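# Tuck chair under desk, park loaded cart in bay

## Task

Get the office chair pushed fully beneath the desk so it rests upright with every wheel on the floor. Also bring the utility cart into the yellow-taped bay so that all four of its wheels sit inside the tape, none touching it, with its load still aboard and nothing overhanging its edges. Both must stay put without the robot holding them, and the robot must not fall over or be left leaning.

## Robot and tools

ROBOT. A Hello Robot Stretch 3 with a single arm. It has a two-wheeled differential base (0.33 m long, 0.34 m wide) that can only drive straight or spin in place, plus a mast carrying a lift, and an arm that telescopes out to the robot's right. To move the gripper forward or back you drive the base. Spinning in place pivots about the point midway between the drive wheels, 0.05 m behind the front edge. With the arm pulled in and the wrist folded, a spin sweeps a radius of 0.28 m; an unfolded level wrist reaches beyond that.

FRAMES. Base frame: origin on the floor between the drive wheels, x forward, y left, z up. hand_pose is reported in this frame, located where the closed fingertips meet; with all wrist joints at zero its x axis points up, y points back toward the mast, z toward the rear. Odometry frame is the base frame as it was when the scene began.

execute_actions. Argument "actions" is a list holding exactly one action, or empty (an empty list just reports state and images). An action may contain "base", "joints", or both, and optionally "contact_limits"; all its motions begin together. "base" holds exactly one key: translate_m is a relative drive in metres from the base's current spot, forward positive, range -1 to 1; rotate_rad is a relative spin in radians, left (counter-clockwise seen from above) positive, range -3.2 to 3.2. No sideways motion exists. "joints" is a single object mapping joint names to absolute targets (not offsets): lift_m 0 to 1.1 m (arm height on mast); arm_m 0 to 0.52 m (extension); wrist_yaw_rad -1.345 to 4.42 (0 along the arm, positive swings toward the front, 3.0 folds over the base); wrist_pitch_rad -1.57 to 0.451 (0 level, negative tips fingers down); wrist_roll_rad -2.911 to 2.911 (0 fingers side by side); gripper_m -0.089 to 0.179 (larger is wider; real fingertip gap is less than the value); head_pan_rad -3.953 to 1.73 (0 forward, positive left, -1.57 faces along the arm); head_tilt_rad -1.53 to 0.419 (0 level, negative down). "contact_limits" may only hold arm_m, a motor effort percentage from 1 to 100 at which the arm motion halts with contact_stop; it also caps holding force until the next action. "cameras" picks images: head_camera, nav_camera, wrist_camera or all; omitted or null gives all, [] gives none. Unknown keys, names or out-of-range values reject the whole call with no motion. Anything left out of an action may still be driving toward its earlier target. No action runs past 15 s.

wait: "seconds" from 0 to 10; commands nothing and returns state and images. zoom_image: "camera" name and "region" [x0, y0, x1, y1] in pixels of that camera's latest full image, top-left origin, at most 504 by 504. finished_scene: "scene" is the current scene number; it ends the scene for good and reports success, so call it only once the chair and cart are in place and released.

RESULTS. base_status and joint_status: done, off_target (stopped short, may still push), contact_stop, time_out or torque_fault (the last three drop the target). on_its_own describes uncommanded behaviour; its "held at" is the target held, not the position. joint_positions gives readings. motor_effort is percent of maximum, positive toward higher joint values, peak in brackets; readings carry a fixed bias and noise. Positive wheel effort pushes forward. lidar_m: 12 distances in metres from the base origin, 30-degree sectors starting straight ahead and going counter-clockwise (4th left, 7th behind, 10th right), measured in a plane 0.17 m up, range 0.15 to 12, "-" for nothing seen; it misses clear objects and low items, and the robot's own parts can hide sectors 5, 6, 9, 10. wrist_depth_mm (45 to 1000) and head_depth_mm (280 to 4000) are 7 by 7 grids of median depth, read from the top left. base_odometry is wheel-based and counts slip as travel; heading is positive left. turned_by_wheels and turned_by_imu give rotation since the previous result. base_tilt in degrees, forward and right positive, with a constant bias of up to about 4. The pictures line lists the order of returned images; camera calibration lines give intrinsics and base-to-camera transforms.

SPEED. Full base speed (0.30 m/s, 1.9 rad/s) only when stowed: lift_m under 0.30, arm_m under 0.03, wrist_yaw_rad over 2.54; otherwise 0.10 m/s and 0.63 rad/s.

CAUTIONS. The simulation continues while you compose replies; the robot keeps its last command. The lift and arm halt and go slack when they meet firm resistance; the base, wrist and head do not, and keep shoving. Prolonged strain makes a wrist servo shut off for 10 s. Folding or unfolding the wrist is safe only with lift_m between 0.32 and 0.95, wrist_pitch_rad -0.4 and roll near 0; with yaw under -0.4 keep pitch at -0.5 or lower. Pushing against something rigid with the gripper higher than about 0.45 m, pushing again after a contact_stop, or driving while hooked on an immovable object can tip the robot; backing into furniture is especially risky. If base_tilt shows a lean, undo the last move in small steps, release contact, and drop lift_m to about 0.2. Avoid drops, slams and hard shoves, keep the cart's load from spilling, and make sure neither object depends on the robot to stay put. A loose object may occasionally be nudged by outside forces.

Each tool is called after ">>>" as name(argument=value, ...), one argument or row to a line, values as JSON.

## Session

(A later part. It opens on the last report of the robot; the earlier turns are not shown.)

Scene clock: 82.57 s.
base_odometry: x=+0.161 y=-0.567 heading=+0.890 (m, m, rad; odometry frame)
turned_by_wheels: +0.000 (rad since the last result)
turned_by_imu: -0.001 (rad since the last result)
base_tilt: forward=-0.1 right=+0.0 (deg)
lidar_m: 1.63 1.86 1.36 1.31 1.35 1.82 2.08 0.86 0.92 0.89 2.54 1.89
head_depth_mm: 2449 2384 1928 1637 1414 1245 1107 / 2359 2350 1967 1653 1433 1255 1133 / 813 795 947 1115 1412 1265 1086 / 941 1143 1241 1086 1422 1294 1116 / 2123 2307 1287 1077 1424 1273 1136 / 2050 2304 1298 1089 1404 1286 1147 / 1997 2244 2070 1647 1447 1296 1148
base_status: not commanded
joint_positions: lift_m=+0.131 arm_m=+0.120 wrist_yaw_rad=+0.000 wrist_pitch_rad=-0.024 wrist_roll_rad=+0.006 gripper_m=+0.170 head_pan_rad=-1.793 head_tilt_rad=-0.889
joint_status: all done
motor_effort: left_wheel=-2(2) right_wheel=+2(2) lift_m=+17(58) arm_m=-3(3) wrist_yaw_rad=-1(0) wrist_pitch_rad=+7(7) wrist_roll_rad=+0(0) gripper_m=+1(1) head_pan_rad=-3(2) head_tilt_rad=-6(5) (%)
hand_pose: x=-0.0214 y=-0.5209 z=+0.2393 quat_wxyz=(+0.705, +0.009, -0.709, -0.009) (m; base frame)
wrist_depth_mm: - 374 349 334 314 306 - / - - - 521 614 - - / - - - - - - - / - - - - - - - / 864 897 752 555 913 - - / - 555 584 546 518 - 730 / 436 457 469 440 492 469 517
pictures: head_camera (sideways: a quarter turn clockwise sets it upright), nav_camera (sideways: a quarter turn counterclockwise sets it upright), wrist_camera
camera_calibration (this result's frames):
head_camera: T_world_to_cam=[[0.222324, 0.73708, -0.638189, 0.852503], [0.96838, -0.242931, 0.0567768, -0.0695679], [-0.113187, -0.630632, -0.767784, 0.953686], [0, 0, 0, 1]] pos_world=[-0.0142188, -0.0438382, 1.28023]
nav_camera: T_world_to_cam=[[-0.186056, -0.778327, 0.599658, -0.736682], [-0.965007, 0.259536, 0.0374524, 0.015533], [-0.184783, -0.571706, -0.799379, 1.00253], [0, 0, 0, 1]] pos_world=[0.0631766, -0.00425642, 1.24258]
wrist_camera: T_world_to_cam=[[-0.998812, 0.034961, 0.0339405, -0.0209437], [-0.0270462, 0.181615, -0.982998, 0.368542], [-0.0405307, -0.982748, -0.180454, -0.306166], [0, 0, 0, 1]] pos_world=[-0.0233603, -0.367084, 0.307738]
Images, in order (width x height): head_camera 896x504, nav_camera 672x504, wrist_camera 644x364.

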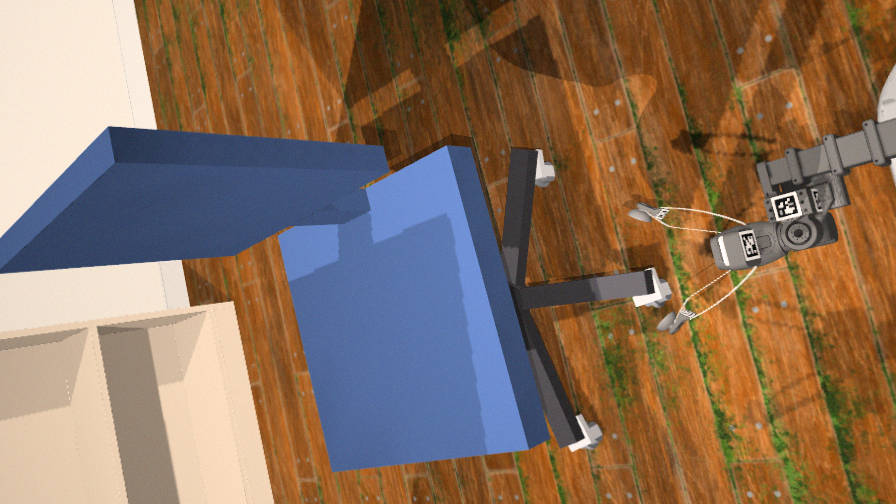

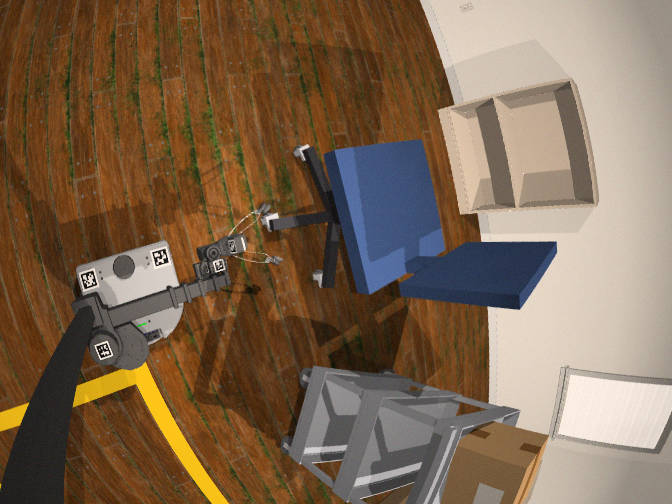

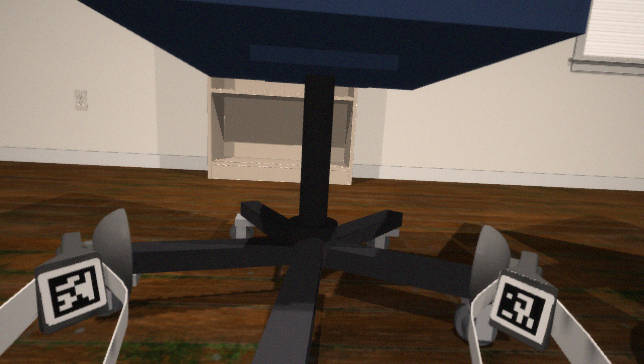

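>>> execute_actions(
  actions=[
    {"base":{"translate_m":-0.02},"joints":{"arm_m":0.52}},
  ],
  cameras=[],
)

>>> execute_actions(
  actions=[
    {"joints":{"gripper_m":-0.02}},
  ],
  cameras=["wrist_camera"],
)

>>> execute_actions(
  actions=[
    {"joints":{"arm_m":0.14,"head_pan_rad":-1.1}},
  ],
  cameras=["wrist_camera"],
)

>>> execute_actions(
  actions=[
    {"base":{"rotate_rad":0.15}},
  ],
  cameras=[],
)

>>> execute_actions(
  actions=[
    {"base":{"translate_m":0.9}},
  ],
)

Scene clock: 92.63 s.
base_odometry: x=+0.148 y=-0.583 heading=+0.890 (m, m, rad; odometry frame)
turned_by_wheels: +0.000 (rad since the last result)
turned_by_imu: -0.002 (rad since the last result)
base_tilt: forward=+0.0 right=+0.0 (deg)
lidar_m: 1.65 1.87 1.37 1.31 1.35 1.82 2.06 0.85 0.85 0.89 2.20 1.91
head_depth_mm: 2438 2377 1953 1632 1420 1241 1110 / 2372 2417 1960 1654 1419 1248 1129 / 2194 765 943 1555 1405 1251 1103 / 914 1056 1236 1094 1396 1257 1131 / 2139 2321 1294 1082 1410 1273 1137 / 2058 2301 1303 1080 1402 1284 1142 / 1993 2239 2084 1179 1426 1294 1152
base_status: done
joint_positions: lift_m=+0.131 arm_m=+0.520 wrist_yaw_rad=+0.000 wrist_pitch_rad=-0.024 wrist_roll_rad=+0.006 gripper_m=+0.170 head_pan_rad=-1.793 head_tilt_rad=-0.889
joint_status: all done
motor_effort: left_wheel=-2(8) right_wheel=+2(2) lift_m=+17(17) arm_m=+5(6) wrist_yaw_rad=+0(0) wrist_pitch_rad=+7(7) wrist_roll_rad=+0(0) gripper_m=-1(0) head_pan_rad=-2(4) head_tilt_rad=-5(5) (%)
hand_pose: x=-0.0214 y=-0.9202 z=+0.2393 quat_wxyz=(+0.705, +0.009, -0.709, -0.009) (m; base frame)
wrist_depth_mm: - - 128 128 319 306 - / - - 131 132 - - - / - - 134 137 - - - / - - 138 143 - - - / 856 889 142 149 988 - - / - 444 145 158 653 - 716 / 429 420 150 297 335 474 526
pictures: none
No camera images: the call's "cameras" was empty. Leave "cameras" out to get every camera's image.

Scene clock: 95.27 s.
base_odometry: x=+0.148 y=-0.583 heading=+0.890 (m, m, rad; odometry frame)
turned_by_wheels: +0.000 (rad since the last result)
turned_by_imu: +0.000 (rad since the last result)
base_tilt: forward=-0.1 right=+0.0 (deg)
lidar_m: 1.65 1.86 1.36 1.31 1.35 1.83 2.06 0.85 0.85 0.89 2.21 1.91
head_depth_mm: 2445 2390 1930 1650 1423 1240 1111 / 2383 2404 1954 1659 1427 1253 1133 / 2169 765 923 1544 1413 1260 1109 / 916 1058 1234 1085 1397 1267 1128 / 2151 2338 1291 1077 1403 1274 1137 / 2049 2268 1301 1091 1407 1290 1140 / 1998 2248 2086 1179 1416 1289 1152
base_status: not commanded
joint_positions: lift_m=+0.131 arm_m=+0.520 wrist_yaw_rad=+0.052 wrist_pitch_rad=-0.024 wrist_roll_rad=+0.006 gripper_m=-0.019 head_pan_rad=-1.793 head_tilt_rad=-0.889
joint_status: all done
on_its_own: wrist_yaw_rad is held at +0.048, not at your +0.000, by its stall guard, which is not easing now
motor_effort: left_wheel=+5(18) right_wheel=-4(16) lift_m=+17(18) arm_m=+1(4) wrist_yaw_rad=-2(24) wrist_pitch_rad=+7(7) wrist_roll_rad=+0(0) gripper_m=-32(99) head_pan_rad=-2(3) head_tilt_rad=-5(5) (%)
hand_pose: x=-0.0081 y=-0.9202 z=+0.2393 quat_wxyz=(+0.705, +0.027, -0.709, +0.010) (m; base frame)
wrist_depth_mm: - - 350 121 321 308 - / - - - 124 - - - / - - - 127 - - - / - - - 131 - - - / 832 875 831 134 - - - / 591 604 148 138 689 688 712 / 448 428 299 143 318 477 518
pictures: wrist_camera
camera_calibration (this result's frames):
wrist_camera: T_world_to_cam=[[-0.999282, -0.0169395, 0.033886, -0.0414779], [-0.0363821, 0.179736, -0.983042, 0.439691], [0.0105617, -0.983569, -0.180223, -0.698456], [0, 0, 0, 1]] pos_world=[-0.0180744, -0.766711, 0.307762]
Images, in order (width x height): wrist_camera 644x364.

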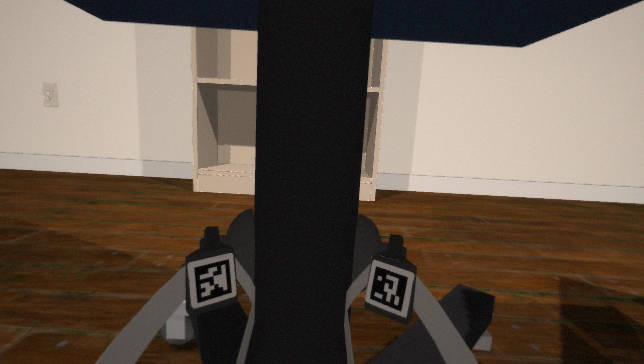

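Scene clock: 99.27 s.
base_odometry: x=+0.148 y=-0.583 heading=+0.890 (m, m, rad; odometry frame)
turned_by_wheels: -0.001 (rad since the last result)
turned_by_imu: -0.002 (rad since the last result)
base_tilt: forward=-0.2 right=-0.1 (deg)
lidar_m: 1.65 1.87 1.37 1.31 1.35 1.83 2.06 0.85 0.85 0.52 2.21 1.91
head_depth_mm: 2018 2228 1948 1636 891 790 757 / 2206 2272 1945 1044 908 794 1079 / 2346 2464 1969 1658 930 803 1114 / 2470 2510 2004 1684 1453 1251 1125 / 2560 2526 2027 1697 1454 1277 1141 / 2722 2579 2044 1715 1475 1283 1141 / 2605 2610 2074 1730 1469 1291 1155
base_status: not commanded
joint_positions: lift_m=+0.131 arm_m=+0.141 wrist_yaw_rad=-0.018 wrist_pitch_rad=-0.028 wrist_roll_rad=+0.006 gripper_m=+0.000 head_pan_rad=-1.107 head_tilt_rad=-0.889
joint_status: all done
on_its_own: gripper_m is held at -0.001, not at your -0.020, by its stall guard, which is still easing
motor_effort: left_wheel=-7(24) right_wheel=+7(22) lift_m=+19(18) arm_m=-6(13) wrist_yaw_rad=+9(31) wrist_pitch_rad=+8(8) wrist_roll_rad=+0(0) gripper_m=-23(33) head_pan_rad=+3(36) head_tilt_rad=-5(5) (%)
hand_pose: x=-0.0260 y=-0.5410 z=+0.2381 quat_wxyz=(+0.705, +0.004, -0.709, -0.017) (m; base frame)
wrist_depth_mm: - - 352 128 315 312 - / - - - 131 - - - / - - - 135 - - - / - - - 139 - - - / 815 858 901 142 - - - / 588 541 252 146 660 669 714 / 444 390 302 152 346 507 522
pictures: wrist_camera
camera_calibration (this result's frames):
wrist_camera: T_world_to_cam=[[-0.998021, 0.0528124, 0.0341349, -0.0151714], [-0.0237412, 0.186204, -0.982224, 0.373359], [-0.0582297, -0.981091, -0.184581, -0.324875], [0, 0, 0, 1]] pos_world=[-0.0251948, -0.387451, 0.307275]
Images, in order (width x height): wrist_camera 644x364.

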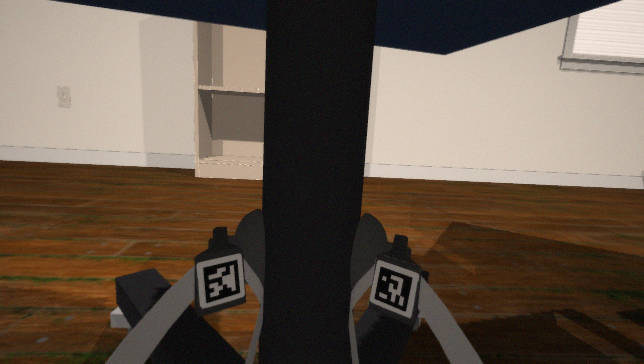

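Scene clock: 100.57 s.
base_odometry: x=+0.148 y=-0.583 heading=+1.039 (m, m, rad; odometry frame)
turned_by_wheels: +0.150 (rad since the last result)
turned_by_imu: +0.122 (rad since the last result)
base_tilt: forward=-0.1 right=+0.1 (deg)
lidar_m: 1.65 1.67 1.33 1.31 1.41 2.09 1.01 0.84 2.50 0.52 2.64 1.90
head_depth_mm: 2217 2308 1941 1625 896 789 756 / 2349 2424 1958 1046 904 796 1078 / 2467 2463 1973 1661 914 814 1118 / 2622 2470 2013 1673 1439 1227 1127 / 2847 2506 2038 1690 1465 1271 1135 / 2657 2566 2033 1730 1476 1283 1144 / 2373 2441 2033 1729 1480 1301 1156
base_status: done
joint_positions: lift_m=+0.131 arm_m=+0.140 wrist_yaw_rad=-0.016 wrist_pitch_rad=-0.028 wrist_roll_rad=+0.006 gripper_m=+0.006 head_pan_rad=-1.107 head_tilt_rad=-0.889
joint_status: not commanded
on_its_own: gripper_m is held at +0.005, not at your -0.020, by its stall guard, which is not easing now
motor_effort: left_wheel=-5(33) right_wheel=+5(33) lift_m=+18(19) arm_m=+1(6) wrist_yaw_rad=+8(65) wrist_pitch_rad=+9(9) wrist_roll_rad=+0(0) gripper_m=-19(30) head_pan_rad=+3(3) head_tilt_rad=-4(5) (%)
hand_pose: x=-0.0256 y=-0.5403 z=+0.2381 quat_wxyz=(+0.705, +0.005, -0.709, -0.016) (m; base frame)
wrist_depth_mm: - - 358 127 322 309 - / - - - 131 - - - / - - - 134 - - - / - - - 138 - - - / 829 879 916 142 - - - / 581 590 400 147 447 684 711 / 444 439 300 151 316 499 516
pictures: none
No camera images: the call's "cameras" was empty. Leave "cameras" out to get every camera's image.

Scene clock: 110.60 s.
base_odometry: x=+0.605 y=+0.193 heading=+1.039 (m, m, rad; odometry frame)
turned_by_wheels: +0.000 (rad since the last result)
turned_by_imu: -0.007 (rad since the last result)
base_tilt: forward=+0.0 right=+0.0 (deg)
lidar_m: 0.75 1.28 1.22 1.20 1.30 1.93 1.72 1.65 0.53 0.52 1.30 1.21
head_depth_mm: 2309 2390 1937 1634 898 789 736 / 2334 2412 1970 1652 917 795 1083 / 881 2375 1996 1656 1436 1218 1123 / 860 1377 1727 1681 1447 1271 1127 / 879 680 1976 1707 1458 1270 1137 / 892 668 1789 1706 1469 1287 1151 / 913 676 555 1680 1482 1294 1146
base_status: done
joint_positions: lift_m=+0.131 arm_m=+0.140 wrist_yaw_rad=-0.380 wrist_pitch_rad=-0.028 wrist_roll_rad=+0.006 gripper_m=+0.006 head_pan_rad=-1.107 head_tilt_rad=-0.889
joint_status: not commanded
on_its_own: wrist_yaw_rad is held at -0.356, not at your +0.000, by its stall guard, which is still easing; gripper_m is held at +0.005, not at your -0.020, by its stall guard, which is not easing now
motor_effort: left_wheel=-8(25) right_wheel=+8(29) lift_m=+19(19) arm_m=+1(2) wrist_yaw_rad=+17(56) wrist_pitch_rad=+8(9) wrist_roll_rad=+1(1) gripper_m=-19(28) head_pan_rad=+3(3) head_tilt_rad=-5(5) (%)
hand_pose: x=-0.1161 y=-0.5222 z=+0.2382 quat_wxyz=(+0.691, -0.124, -0.698, -0.143) (m; base frame)
wrist_depth_mm: - - 356 139 317 312 - / - - - 142 - - - / - - - 147 - - - / - - - 151 - - - / 831 876 985 153 - - - / 583 601 583 159 691 680 699 / 421 306 466 164 482 507 522
pictures: head_camera (sideways: a quarter turn clockwise sets it upright), nav_camera (sideways: a quarter turn counterclockwise sets it upright), wrist_camera
camera_calibration (this result's frames):
head_camera: T_world_to_cam=[[-0.295095, 0.711081, -0.638186, 0.855656], [0.903069, 0.425726, 0.0567768, -0.0691695], [0.312065, -0.559572, -0.767785, 0.951094], [0, 0, 0, 1]] pos_world=[0.0181615, -0.0467884, 1.28023]
nav_camera: T_world_to_cam=[[0.34929, -0.720007, 0.599656, -0.739944], [-0.910981, -0.410743, 0.0374525, 0.0152033], [0.219339, -0.559357, -0.799381, 1.00007], [0, 0, 0, 1]] pos_world=[0.0529508, 0.0328763, 1.24258]
wrist_camera: T_world_to_cam=[[-0.914737, 0.402566, 0.034608, 0.0860976], [0.0431279, 0.182442, -0.98227, 0.373609], [-0.401742, -0.897026, -0.184249, -0.307727], [0, 0, 0, 1]] pos_world=[-0.0609832, -0.378861, 0.307307]
Images, in order (width x height): head_camera 896x504, nav_camera 672x504, wrist_camera 644x364.

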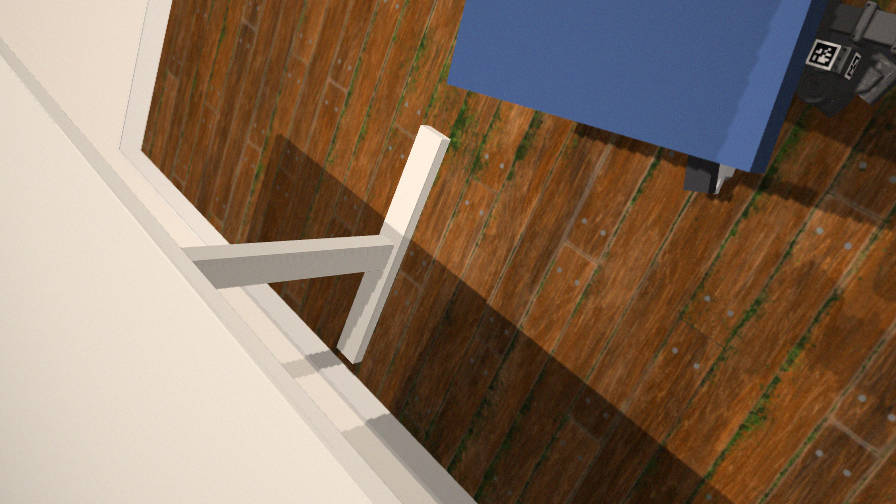

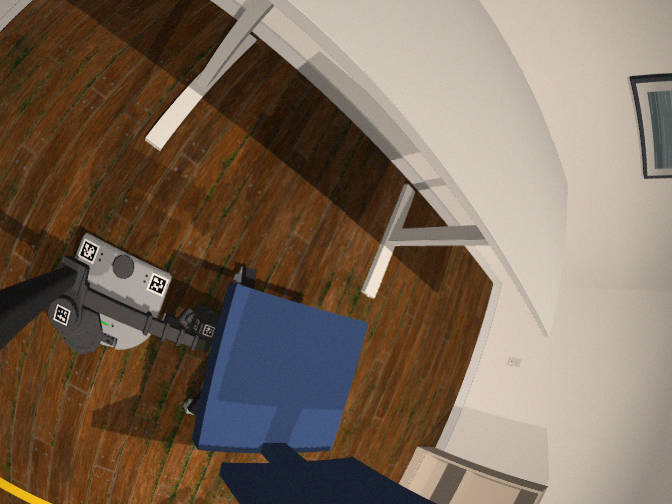

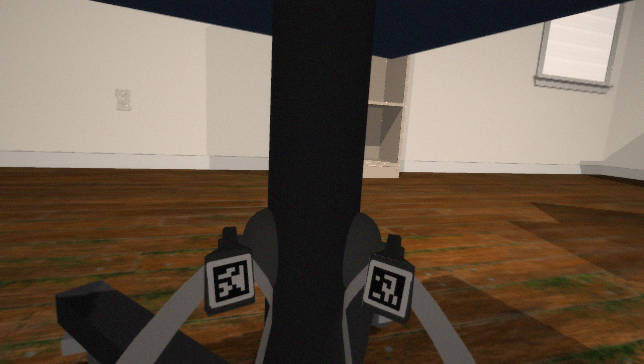

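>>> execute_actions(
  actions=[
    {"joints":{"gripper_m":0.17}},
  ],
  cameras=[],
)

>>> execute_actions(
  actions=[
    {"joints":{"arm_m":0}},
  ],
  cameras=[],
)

>>> execute_actions(
  actions=[
    {"base":{"rotate_rad":-0.11},"joints":{"wrist_yaw_rad":1.57}},
  ],
  cameras=[],
)

>>> execute_actions(
  actions=[
    {"base":{"translate_m":-0.66}},
  ],
  cameras=[],
)

>>> execute_actions(
  actions=[
    {"joints":{"arm_m":0.39,"lift_m":0.34,"head_pan_rad":-0.7}},
  ],
)

Scene clock: 123.73 s.
base_odometry: x=+0.605 y=+0.193 heading=+1.039 (m, m, rad; odometry frame)
turned_by_wheels: +0.000 (rad since the last result)
turned_by_imu: -0.001 (rad since the last result)
base_tilt: forward=-0.1 right=-0.1 (deg)
lidar_m: 0.75 1.28 1.22 1.20 1.30 1.93 1.73 1.65 0.53 0.52 1.31 1.21
head_depth_mm: 2305 2408 1945 1636 894 789 738 / 2342 2420 1960 1652 921 796 1093 / 880 2387 1986 1658 1437 1223 1127 / 860 1375 1738 1681 1450 1274 1135 / 876 680 1977 1687 1465 1277 1138 / 891 666 1791 1705 1464 1282 1143 / 912 677 555 1678 1475 1292 1151
base_status: not commanded
joint_positions: lift_m=+0.131 arm_m=+0.140 wrist_yaw_rad=-0.395 wrist_pitch_rad=-0.026 wrist_roll_rad=+0.006 gripper_m=+0.170 head_pan_rad=-1.107 head_tilt_rad=-0.889
joint_status: all done
on_its_own: wrist_yaw_rad is held at -0.397, not at your +0.000, by its stall guard, which is not easing now
motor_effort: left_wheel=-3(3) right_wheel=+3(4) lift_m=+19(19) arm_m=+1(2) wrist_yaw_rad=-2(2) wrist_pitch_rad=+8(8) wrist_roll_rad=+1(1) gripper_m=+0(82) head_pan_rad=+3(3) head_tilt_rad=-6(5) (%)
hand_pose: x=-0.1198 y=-0.5207 z=+0.2388 quat_wxyz=(+0.690, -0.130, -0.697, -0.148) (m; base frame)
wrist_depth_mm: - - 349 139 317 306 - / - - - 143 - - - / - - - 146 - - - / - - - 150 - - - / 867 898 899 155 - - - / - 597 604 159 634 - 716 / 405 299 465 164 488 482 523
pictures: none
No camera images: the call's "cameras" was empty. Leave "cameras" out to get every camera's image.

Scene clock: 126.00 s.
base_odometry: x=+0.605 y=+0.193 heading=+1.039 (m, m, rad; odometry frame)
turned_by_wheels: +0.000 (rad since the last result)
turned_by_imu: -0.001 (rad since the last result)
base_tilt: forward=-0.1 right=+0.0 (deg)
lidar_m: 0.75 1.28 1.22 1.20 1.31 1.93 1.72 1.65 0.53 0.52 1.31 1.21
head_depth_mm: 2297 2406 1951 1631 894 788 992 / 2344 2437 1964 1658 919 793 1101 / 877 2385 1978 1652 1442 1218 1127 / 858 1383 1739 1691 1451 1271 1130 / 875 680 1990 1696 1462 1282 1136 / 894 667 1790 1713 1475 1284 1142 / 912 679 555 1670 1488 1296 1154
base_status: not commanded
joint_positions: lift_m=+0.131 arm_m=+0.001 wrist_yaw_rad=-0.396 wrist_pitch_rad=-0.025 wrist_roll_rad=+0.006 gripper_m=+0.170 head_pan_rad=-1.107 head_tilt_rad=-0.889
joint_status: all done
on_its_own: wrist_yaw_rad is held at -0.397, not at your +0.000, by its stall guard, which is not easing now
motor_effort: left_wheel=-3(4) right_wheel=+3(3) lift_m=+19(19) arm_m=-3(3) wrist_yaw_rad=+0(1) wrist_pitch_rad=+8(8) wrist_roll_rad=+1(1) gripper_m=-1(1) head_pan_rad=+3(2) head_tilt_rad=-5(5) (%)
hand_pose: x=-0.1201 y=-0.3814 z=+0.2390 quat_wxyz=(+0.690, -0.131, -0.697, -0.148) (m; base frame)
wrist_depth_mm: - 328 261 267 290 301 - / - - 273 - - - - / - - 279 - - - - / - - 286 - - - - / 875 918 295 946 - - - / - 403 299 573 675 - 715 / 432 436 284 314 322 325 530
pictures: none
No camera images: the call's "cameras" was empty. Leave "cameras" out to get every camera's image.

Scene clock: 127.97 s.
base_odometry: x=+0.605 y=+0.193 heading=+0.929 (m, m, rad; odometry frame)
turned_by_wheels: -0.110 (rad since the last result)
turned_by_imu: -0.111 (rad since the last result)
base_tilt: forward=-0.2 right=+0.0 (deg)
lidar_m: 0.75 1.24 1.25 1.19 1.26 1.71 1.88 1.65 2.51 0.52 1.31 1.25
head_depth_mm: 2227 2381 1943 1639 896 789 1033 / 2332 2423 1961 1049 905 796 1101 / 2418 2465 1997 1669 1414 815 1121 / 898 2432 2016 1676 1442 1273 1129 / 880 1343 1693 1698 1457 1280 1138 / 894 671 1945 1718 1471 1293 1146 / 913 678 594 1728 1479 1298 1145
base_status: done
joint_positions: lift_m=+0.131 arm_m=+0.001 wrist_yaw_rad=+1.568 wrist_pitch_rad=-0.025 wrist_roll_rad=+0.006 gripper_m=+0.170 head_pan_rad=-1.107 head_tilt_rad=-0.889
joint_status: all done
motor_effort: left_wheel=+3(7) right_wheel=-1(3) lift_m=+19(19) arm_m=-3(4) wrist_yaw_rad=+1(3) wrist_pitch_rad=+7(7) wrist_roll_rad=+1(1) gripper_m=+0(0) head_pan_rad=+4(3) head_tilt_rad=-5(4) (%)
hand_pose: x=+0.2342 y=-0.1463 z=+0.2391 quat_wxyz=(+0.506, +0.507, -0.495, +0.492) (m; base frame)
wrist_depth_mm: - - - - - - - / - - - - - - - / - - - - - - - / - - - - - - - / 851 723 859 977 - - - / - 570 615 638 668 - 728 / 396 441 469 473 492 482 527
pictures: none
No camera images: the call's "cameras" was empty. Leave "cameras" out to get every camera's image.

Scene clock: 135.77 s.
base_odometry: x=+0.210 y=-0.336 heading=+0.929 (m, m, rad; odometry frame)
turned_by_wheels: +0.000 (rad since the last result)
turned_by_imu: +0.000 (rad since the last result)
base_tilt: forward=-0.1 right=-0.1 (deg)
lidar_m: 1.41 1.71 1.26 1.21 1.25 1.71 2.29 1.09 1.62 2.26 2.64 0.78
head_depth_mm: 2242 2325 1950 1641 1407 1250 1108 / 2351 2436 1965 1644 1425 1253 1115 / 2468 2458 1981 1661 1446 1260 1120 / 2420 811 911 1078 1416 1246 1125 / 2666 638 640 716 925 1286 1132 / 2643 2581 559 1061 956 1251 1138 / 2324 2425 2066 1094 985 1296 1145
base_status: done
joint_positions: lift_m=+0.131 arm_m=+0.001 wrist_yaw_rad=+1.568 wrist_pitch_rad=-0.025 wrist_roll_rad=+0.006 gripper_m=+0.170 head_pan_rad=-1.107 head_tilt_rad=-0.889
joint_status: not commanded
motor_effort: left_wheel=+2(4) right_wheel=+0(2) lift_m=+19(19) arm_m=-3(3) wrist_yaw_rad=+1(1) wrist_pitch_rad=+7(7) wrist_roll_rad=+1(1) gripper_m=+0(0) head_pan_rad=+4(2) head_tilt_rad=-5(5) (%)
hand_pose: x=+0.2342 y=-0.1463 z=+0.2391 quat_wxyz=(+0.506, +0.507, -0.495, +0.492) (m; base frame)
wrist_depth_mm: - - - - - 350 291 / - - - - 629 511 419 / - - - - - - - / - - - - - - - / 872 894 921 958 847 684 - / - 598 618 625 526 - 495 / 431 460 467 479 492 482 358
pictures: none
No camera images: the call's "cameras" was empty. Leave "cameras" out to get every camera's image.

Scene clock: 139.83 s.
base_odometry: x=+0.210 y=-0.336 heading=+0.929 (m, m, rad; odometry frame)
turned_by_wheels: +0.000 (rad since the last result)
turned_by_imu: -0.001 (rad since the last result)
base_tilt: forward=-0.1 right=+0.1 (deg)
lidar_m: 1.41 1.71 1.26 1.21 1.25 1.71 2.29 1.09 1.61 2.26 2.64 0.78
head_depth_mm: 2651 620 773 1113 1404 1242 1106 / 2621 2382 585 760 1367 1224 1121 / 2377 2452 1198 1012 931 1256 1125 / 2135 2317 1276 1068 1277 1263 1129 / 1970 2227 2034 1080 1432 1260 1140 / 1851 2067 2053 1640 1468 1288 1143 / 1084 1913 2029 1717 1481 1304 1145
base_status: not commanded
joint_positions: lift_m=+0.339 arm_m=+0.390 wrist_yaw_rad=+1.569 wrist_pitch_rad=-0.024 wrist_roll_rad=+0.006 gripper_m=+0.170 head_pan_rad=-0.707 head_tilt_rad=-0.889
joint_status: all done
motor_effort: left_wheel=+1(3) right_wheel=+0(0) lift_m=+69(72) arm_m=+5(5) wrist_yaw_rad=+0(0) wrist_pitch_rad=+7(8) wrist_roll_rad=+0(1) gripper_m=+0(0) head_pan_rad=+3(26) head_tilt_rad=-5(4) (%)
hand_pose: x=+0.2342 y=-0.5351 z=+0.4476 quat_wxyz=(+0.505, +0.507, -0.495, +0.492) (m; base frame)
wrist_depth_mm: - - 254 260 271 290 309 / - - - - 278 - - / - - - 626 288 - - / - 253 268 283 295 334 - / - 255 269 287 311 328 - / - - - - - - - / 722 775 785 614 768 824 880
pictures: head_camera (sideways: a quarter turn clockwise sets it upright), nav_camera (sideways: a quarter turn counterclockwise sets it upright), wrist_camera
camera_calibration (this result's frames):
head_camera: T_world_to_cam=[[-0.548654, 0.54009, -0.638187, 0.857203], [0.666073, 0.743723, 0.0567768, -0.0677238], [0.505298, -0.393928, -0.767785, 0.949915], [0, 0, 0, 1]] pos_world=[0.0354257, -0.038401, 1.28023]
nav_camera: T_world_to_cam=[[0.602047, -0.527212, 0.599656, -0.741486], [-0.679194, -0.733003, 0.0374525, 0.0137894], [0.419804, -0.429831, -0.799381, 0.998847], [0, 0, 0, 1]] pos_world=[0.0364548, 0.0485226, 1.24258]
wrist_camera: T_world_to_cam=[[-0.0366672, -0.998732, 0.0344831, -0.550912], [-0.181883, -0.0272603, -0.982942, 0.507315], [0.982636, -0.0423136, -0.180653, -0.00851194], [0, 0, 0, 1]] pos_world=[0.0804358, -0.536744, 0.516121]
Images, in order (width x height): head_camera 896x504, nav_camera 672x504, wrist_camera 644x364.

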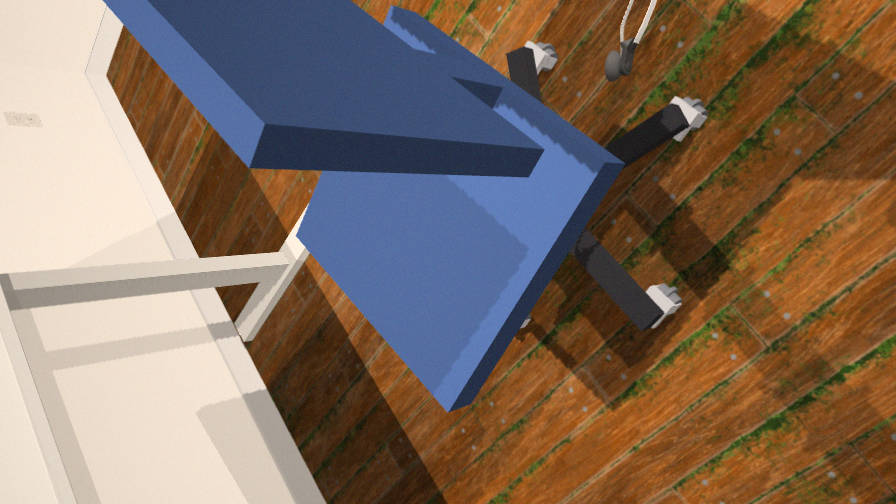

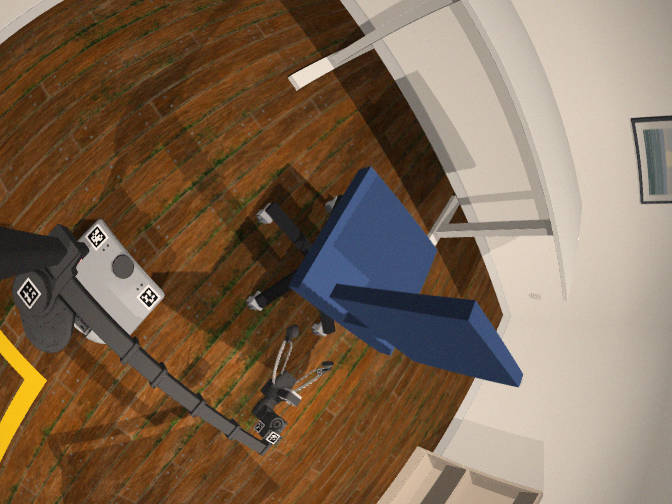

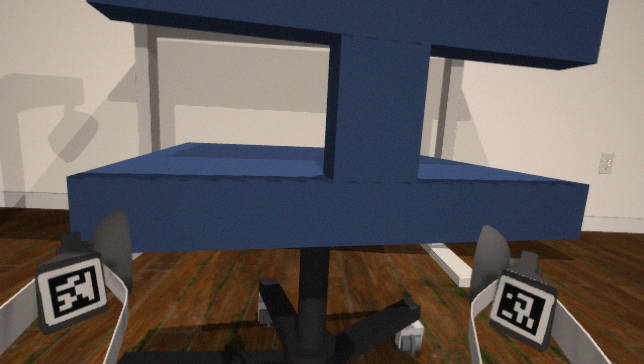

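>>> execute_actions(
  actions=[
    {"base":{"translate_m":0.65},"joints":{"arm_m":0.37}},
  ],
)

Scene clock: 150.33 s.
base_odometry: x=+0.599 y=+0.184 heading=+0.929 (m, m, rad; odometry frame)
turned_by_wheels: +0.000 (rad since the last result)
turned_by_imu: -0.013 (rad since the last result)
base_tilt: forward=-0.1 right=+0.1 (deg)
lidar_m: 0.76 1.24 1.25 1.20 1.26 1.71 1.88 1.64 2.49 2.25 0.65 0.65
head_depth_mm: 817 2231 476 601 1307 1246 1113 / 831 700 1486 485 644 1145 1116 / 841 643 1942 1061 898 1194 1123 / 861 649 1830 1065 921 1228 1126 / 874 658 574 1079 989 1273 1140 / 896 667 535 1672 1446 1289 1144 / 912 678 540 1588 1477 1292 1115
base_status: done
joint_positions: lift_m=+0.339 arm_m=+0.370 wrist_yaw_rad=+1.701 wrist_pitch_rad=-0.027 wrist_roll_rad=+0.006 gripper_m=+0.170 head_pan_rad=-0.707 head_tilt_rad=-0.889
joint_status: all done
on_its_own: wrist_yaw_rad is held at +1.681, not at your +1.570, by its stall guard, which is still easing
motor_effort: left_wheel=-2(21) right_wheel=+5(26) lift_m=+69(69) arm_m=+1(3) wrist_yaw_rad=-16(37) wrist_pitch_rad=+8(9) wrist_roll_rad=+1(1) gripper_m=-4(5) head_pan_rad=+3(3) head_tilt_rad=-5(5) (%)
hand_pose: x=+0.2320 y=-0.4817 z=+0.4469 quat_wxyz=(+0.472, +0.539, -0.460, +0.524) (m; base frame)
wrist_depth_mm: 762 - - 152 154 - 990 / - - - 157 158 - - / - - - 161 162 - - / 230 224 241 165 167 319 678 / 164 166 167 169 171 174 176 / - 171 173 175 176 - 180 / 710 774 793 439 751 802 708
pictures: head_camera (sideways: a quarter turn clockwise sets it upright), nav_camera (sideways: a quarter turn counterclockwise sets it upright), wrist_camera
camera_calibration (this result's frames):
head_camera: T_world_to_cam=[[-0.548764, 0.540043, -0.638131, 0.857132], [0.665972, 0.743813, 0.0567751, -0.067721], [0.505312, -0.393822, -0.767831, 0.949975], [0, 0, 0, 1]] pos_world=[0.0354299, -0.0383959, 1.28023]
nav_camera: T_world_to_cam=[[0.602153, -0.527156, 0.599599, -0.741412], [-0.679089, -0.733099, 0.0374554, 0.013785], [0.419821, -0.429735, -0.799424, 0.998903], [0, 0, 0, 1]] pos_world=[0.0364448, 0.0485296, 1.24258]
wrist_camera: T_world_to_cam=[[0.0954323, -0.994839, 0.0344658, -0.526407], [-0.179294, -0.0512361, -0.98246, 0.495342], [0.979156, 0.0875789, -0.183258, 0.06038], [0, 0, 0, 1]] pos_world=[0.0799266, -0.503599, 0.515862]
Images, in order (width x height): head_camera 896x504, nav_camera 672x504, wrist_camera 644x364.

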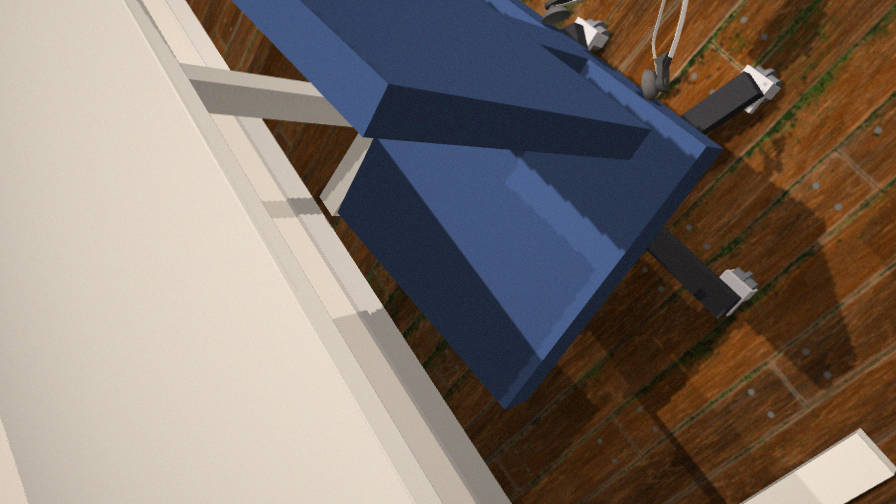

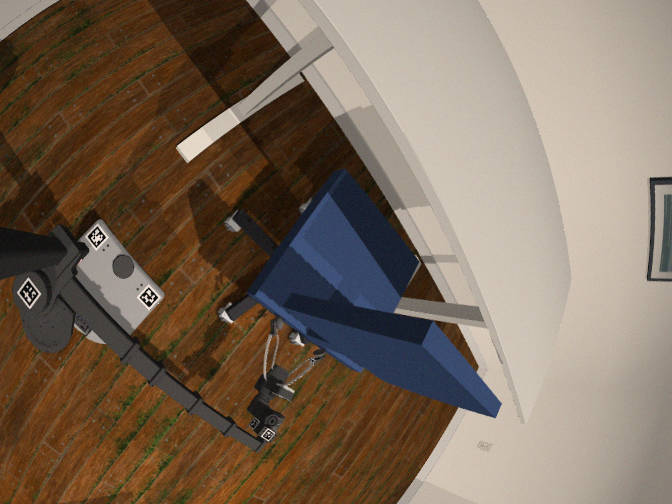

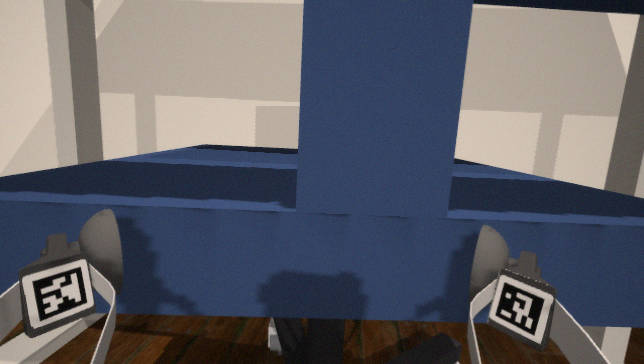

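>>> execute_actions(
  actions=[
    {"base":{"translate_m":0.14},"joints":{"wrist_yaw_rad":1.5,"head_pan_rad":-1.0}},
  ],
)

Scene clock: 162.37 s.
base_odometry: x=+0.683 y=+0.297 heading=+0.929 (m, m, rad; odometry frame)
turned_by_wheels: +0.000 (rad since the last result)
turned_by_imu: -0.003 (rad since the last result)
base_tilt: forward=-0.1 right=-0.1 (deg)
lidar_m: 0.63 0.63 1.26 1.21 1.23 1.71 1.99 1.77 2.57 2.28 0.65 0.65
head_depth_mm: 898 2394 1958 1635 1467 1246 1106 / 833 638 758 1071 1403 1257 1114 / 842 622 565 696 908 1220 1114 / 862 649 490 531 647 855 1126 / 876 657 528 465 877 1147 1137 / 889 668 534 459 931 1264 1137 / 916 678 540 449 921 1294 1149
base_status: done
joint_positions: lift_m=+0.339 arm_m=+0.370 wrist_yaw_rad=+1.551 wrist_pitch_rad=-0.028 wrist_roll_rad=+0.006 gripper_m=+0.170 head_pan_rad=-0.993 head_tilt_rad=-0.889
joint_status: wrist_yaw_rad off_target (ended at +1.551, target +1.500); the others done
on_its_own: wrist_yaw_rad is at rest, and its effort (-38) is outside its rest range (-12 to +12)
motor_effort: left_wheel=-4(18) right_wheel=+10(28) lift_m=+69(69) arm_m=+1(1) wrist_yaw_rad=-38(64) wrist_pitch_rad=+8(9) wrist_roll_rad=+1(0) gripper_m=-5(5) head_pan_rad=-3(23) head_tilt_rad=-5(4) (%)
hand_pose: x=+0.2341 y=-0.5201 z=+0.4467 quat_wxyz=(+0.511, +0.503, -0.499, +0.486) (m; base frame)
wrist_depth_mm: 904 151 151 939 986 963 597 / 948 154 155 983 - - 616 / 943 420 159 995 - - 612 / 209 166 164 220 285 311 635 / 162 167 168 172 175 179 182 / - 171 173 176 180 - 187 / 731 768 654 772 771 790 804
pictures: head_camera (sideways: a quarter turn clockwise sets it upright), nav_camera (sideways: a quarter turn counterclockwise sets it upright), wrist_camera
camera_calibration (this result's frames):
head_camera: T_world_to_cam=[[-0.374003, 0.67299, -0.638127, 0.85606], [0.848854, 0.52557, 0.056775, -0.0688364], [0.37359, -0.520443, -0.767835, 0.950783], [0, 0, 0, 1]] pos_world=[0.0233985, -0.0451136, 1.28023]
nav_camera: T_world_to_cam=[[0.428859, -0.675697, 0.599594, -0.740349], [-0.858413, -0.51159, 0.0374556, 0.0148785], [0.281438, -0.530763, -0.799427, 0.999751], [0, 0, 0, 1]] pos_world=[0.0489096, 0.0379904, 1.24258]
wrist_camera: T_world_to_cam=[[-0.0550043, -0.99789, 0.0344964, -0.53119], [-0.185944, -0.0237072, -0.982274, 0.509288], [0.98102, -0.0604437, -0.184248, -0.0153274], [0, 0, 0, 1]] pos_world=[0.0805179, -0.518922, 0.515761]
Images, in order (width x height): head_camera 896x504, nav_camera 672x504, wrist_camera 644x364.

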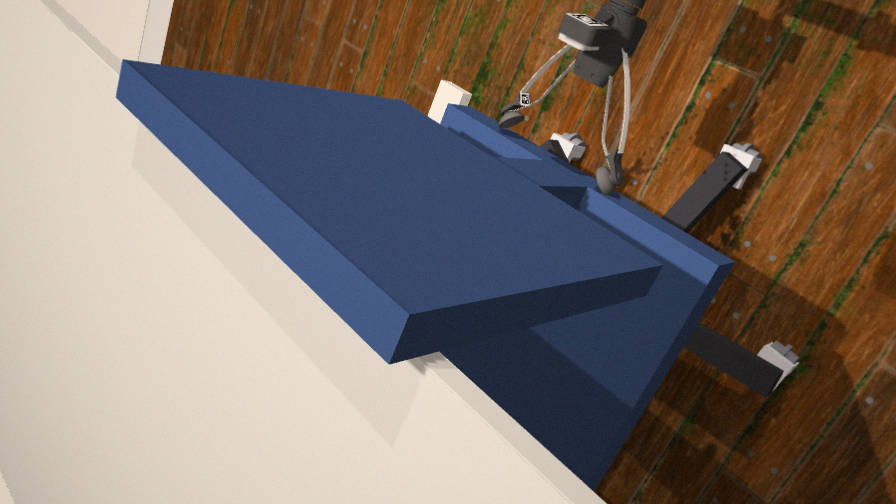

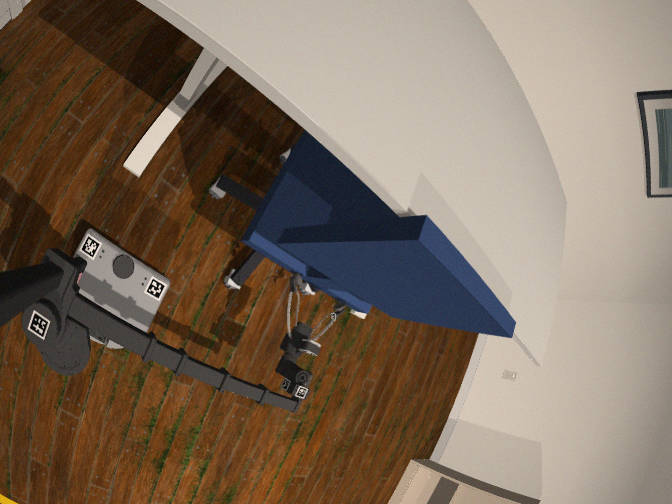

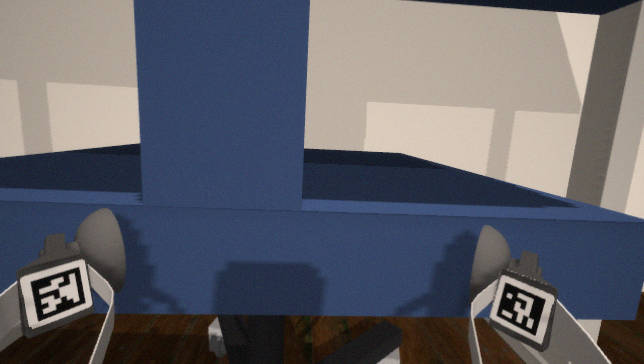

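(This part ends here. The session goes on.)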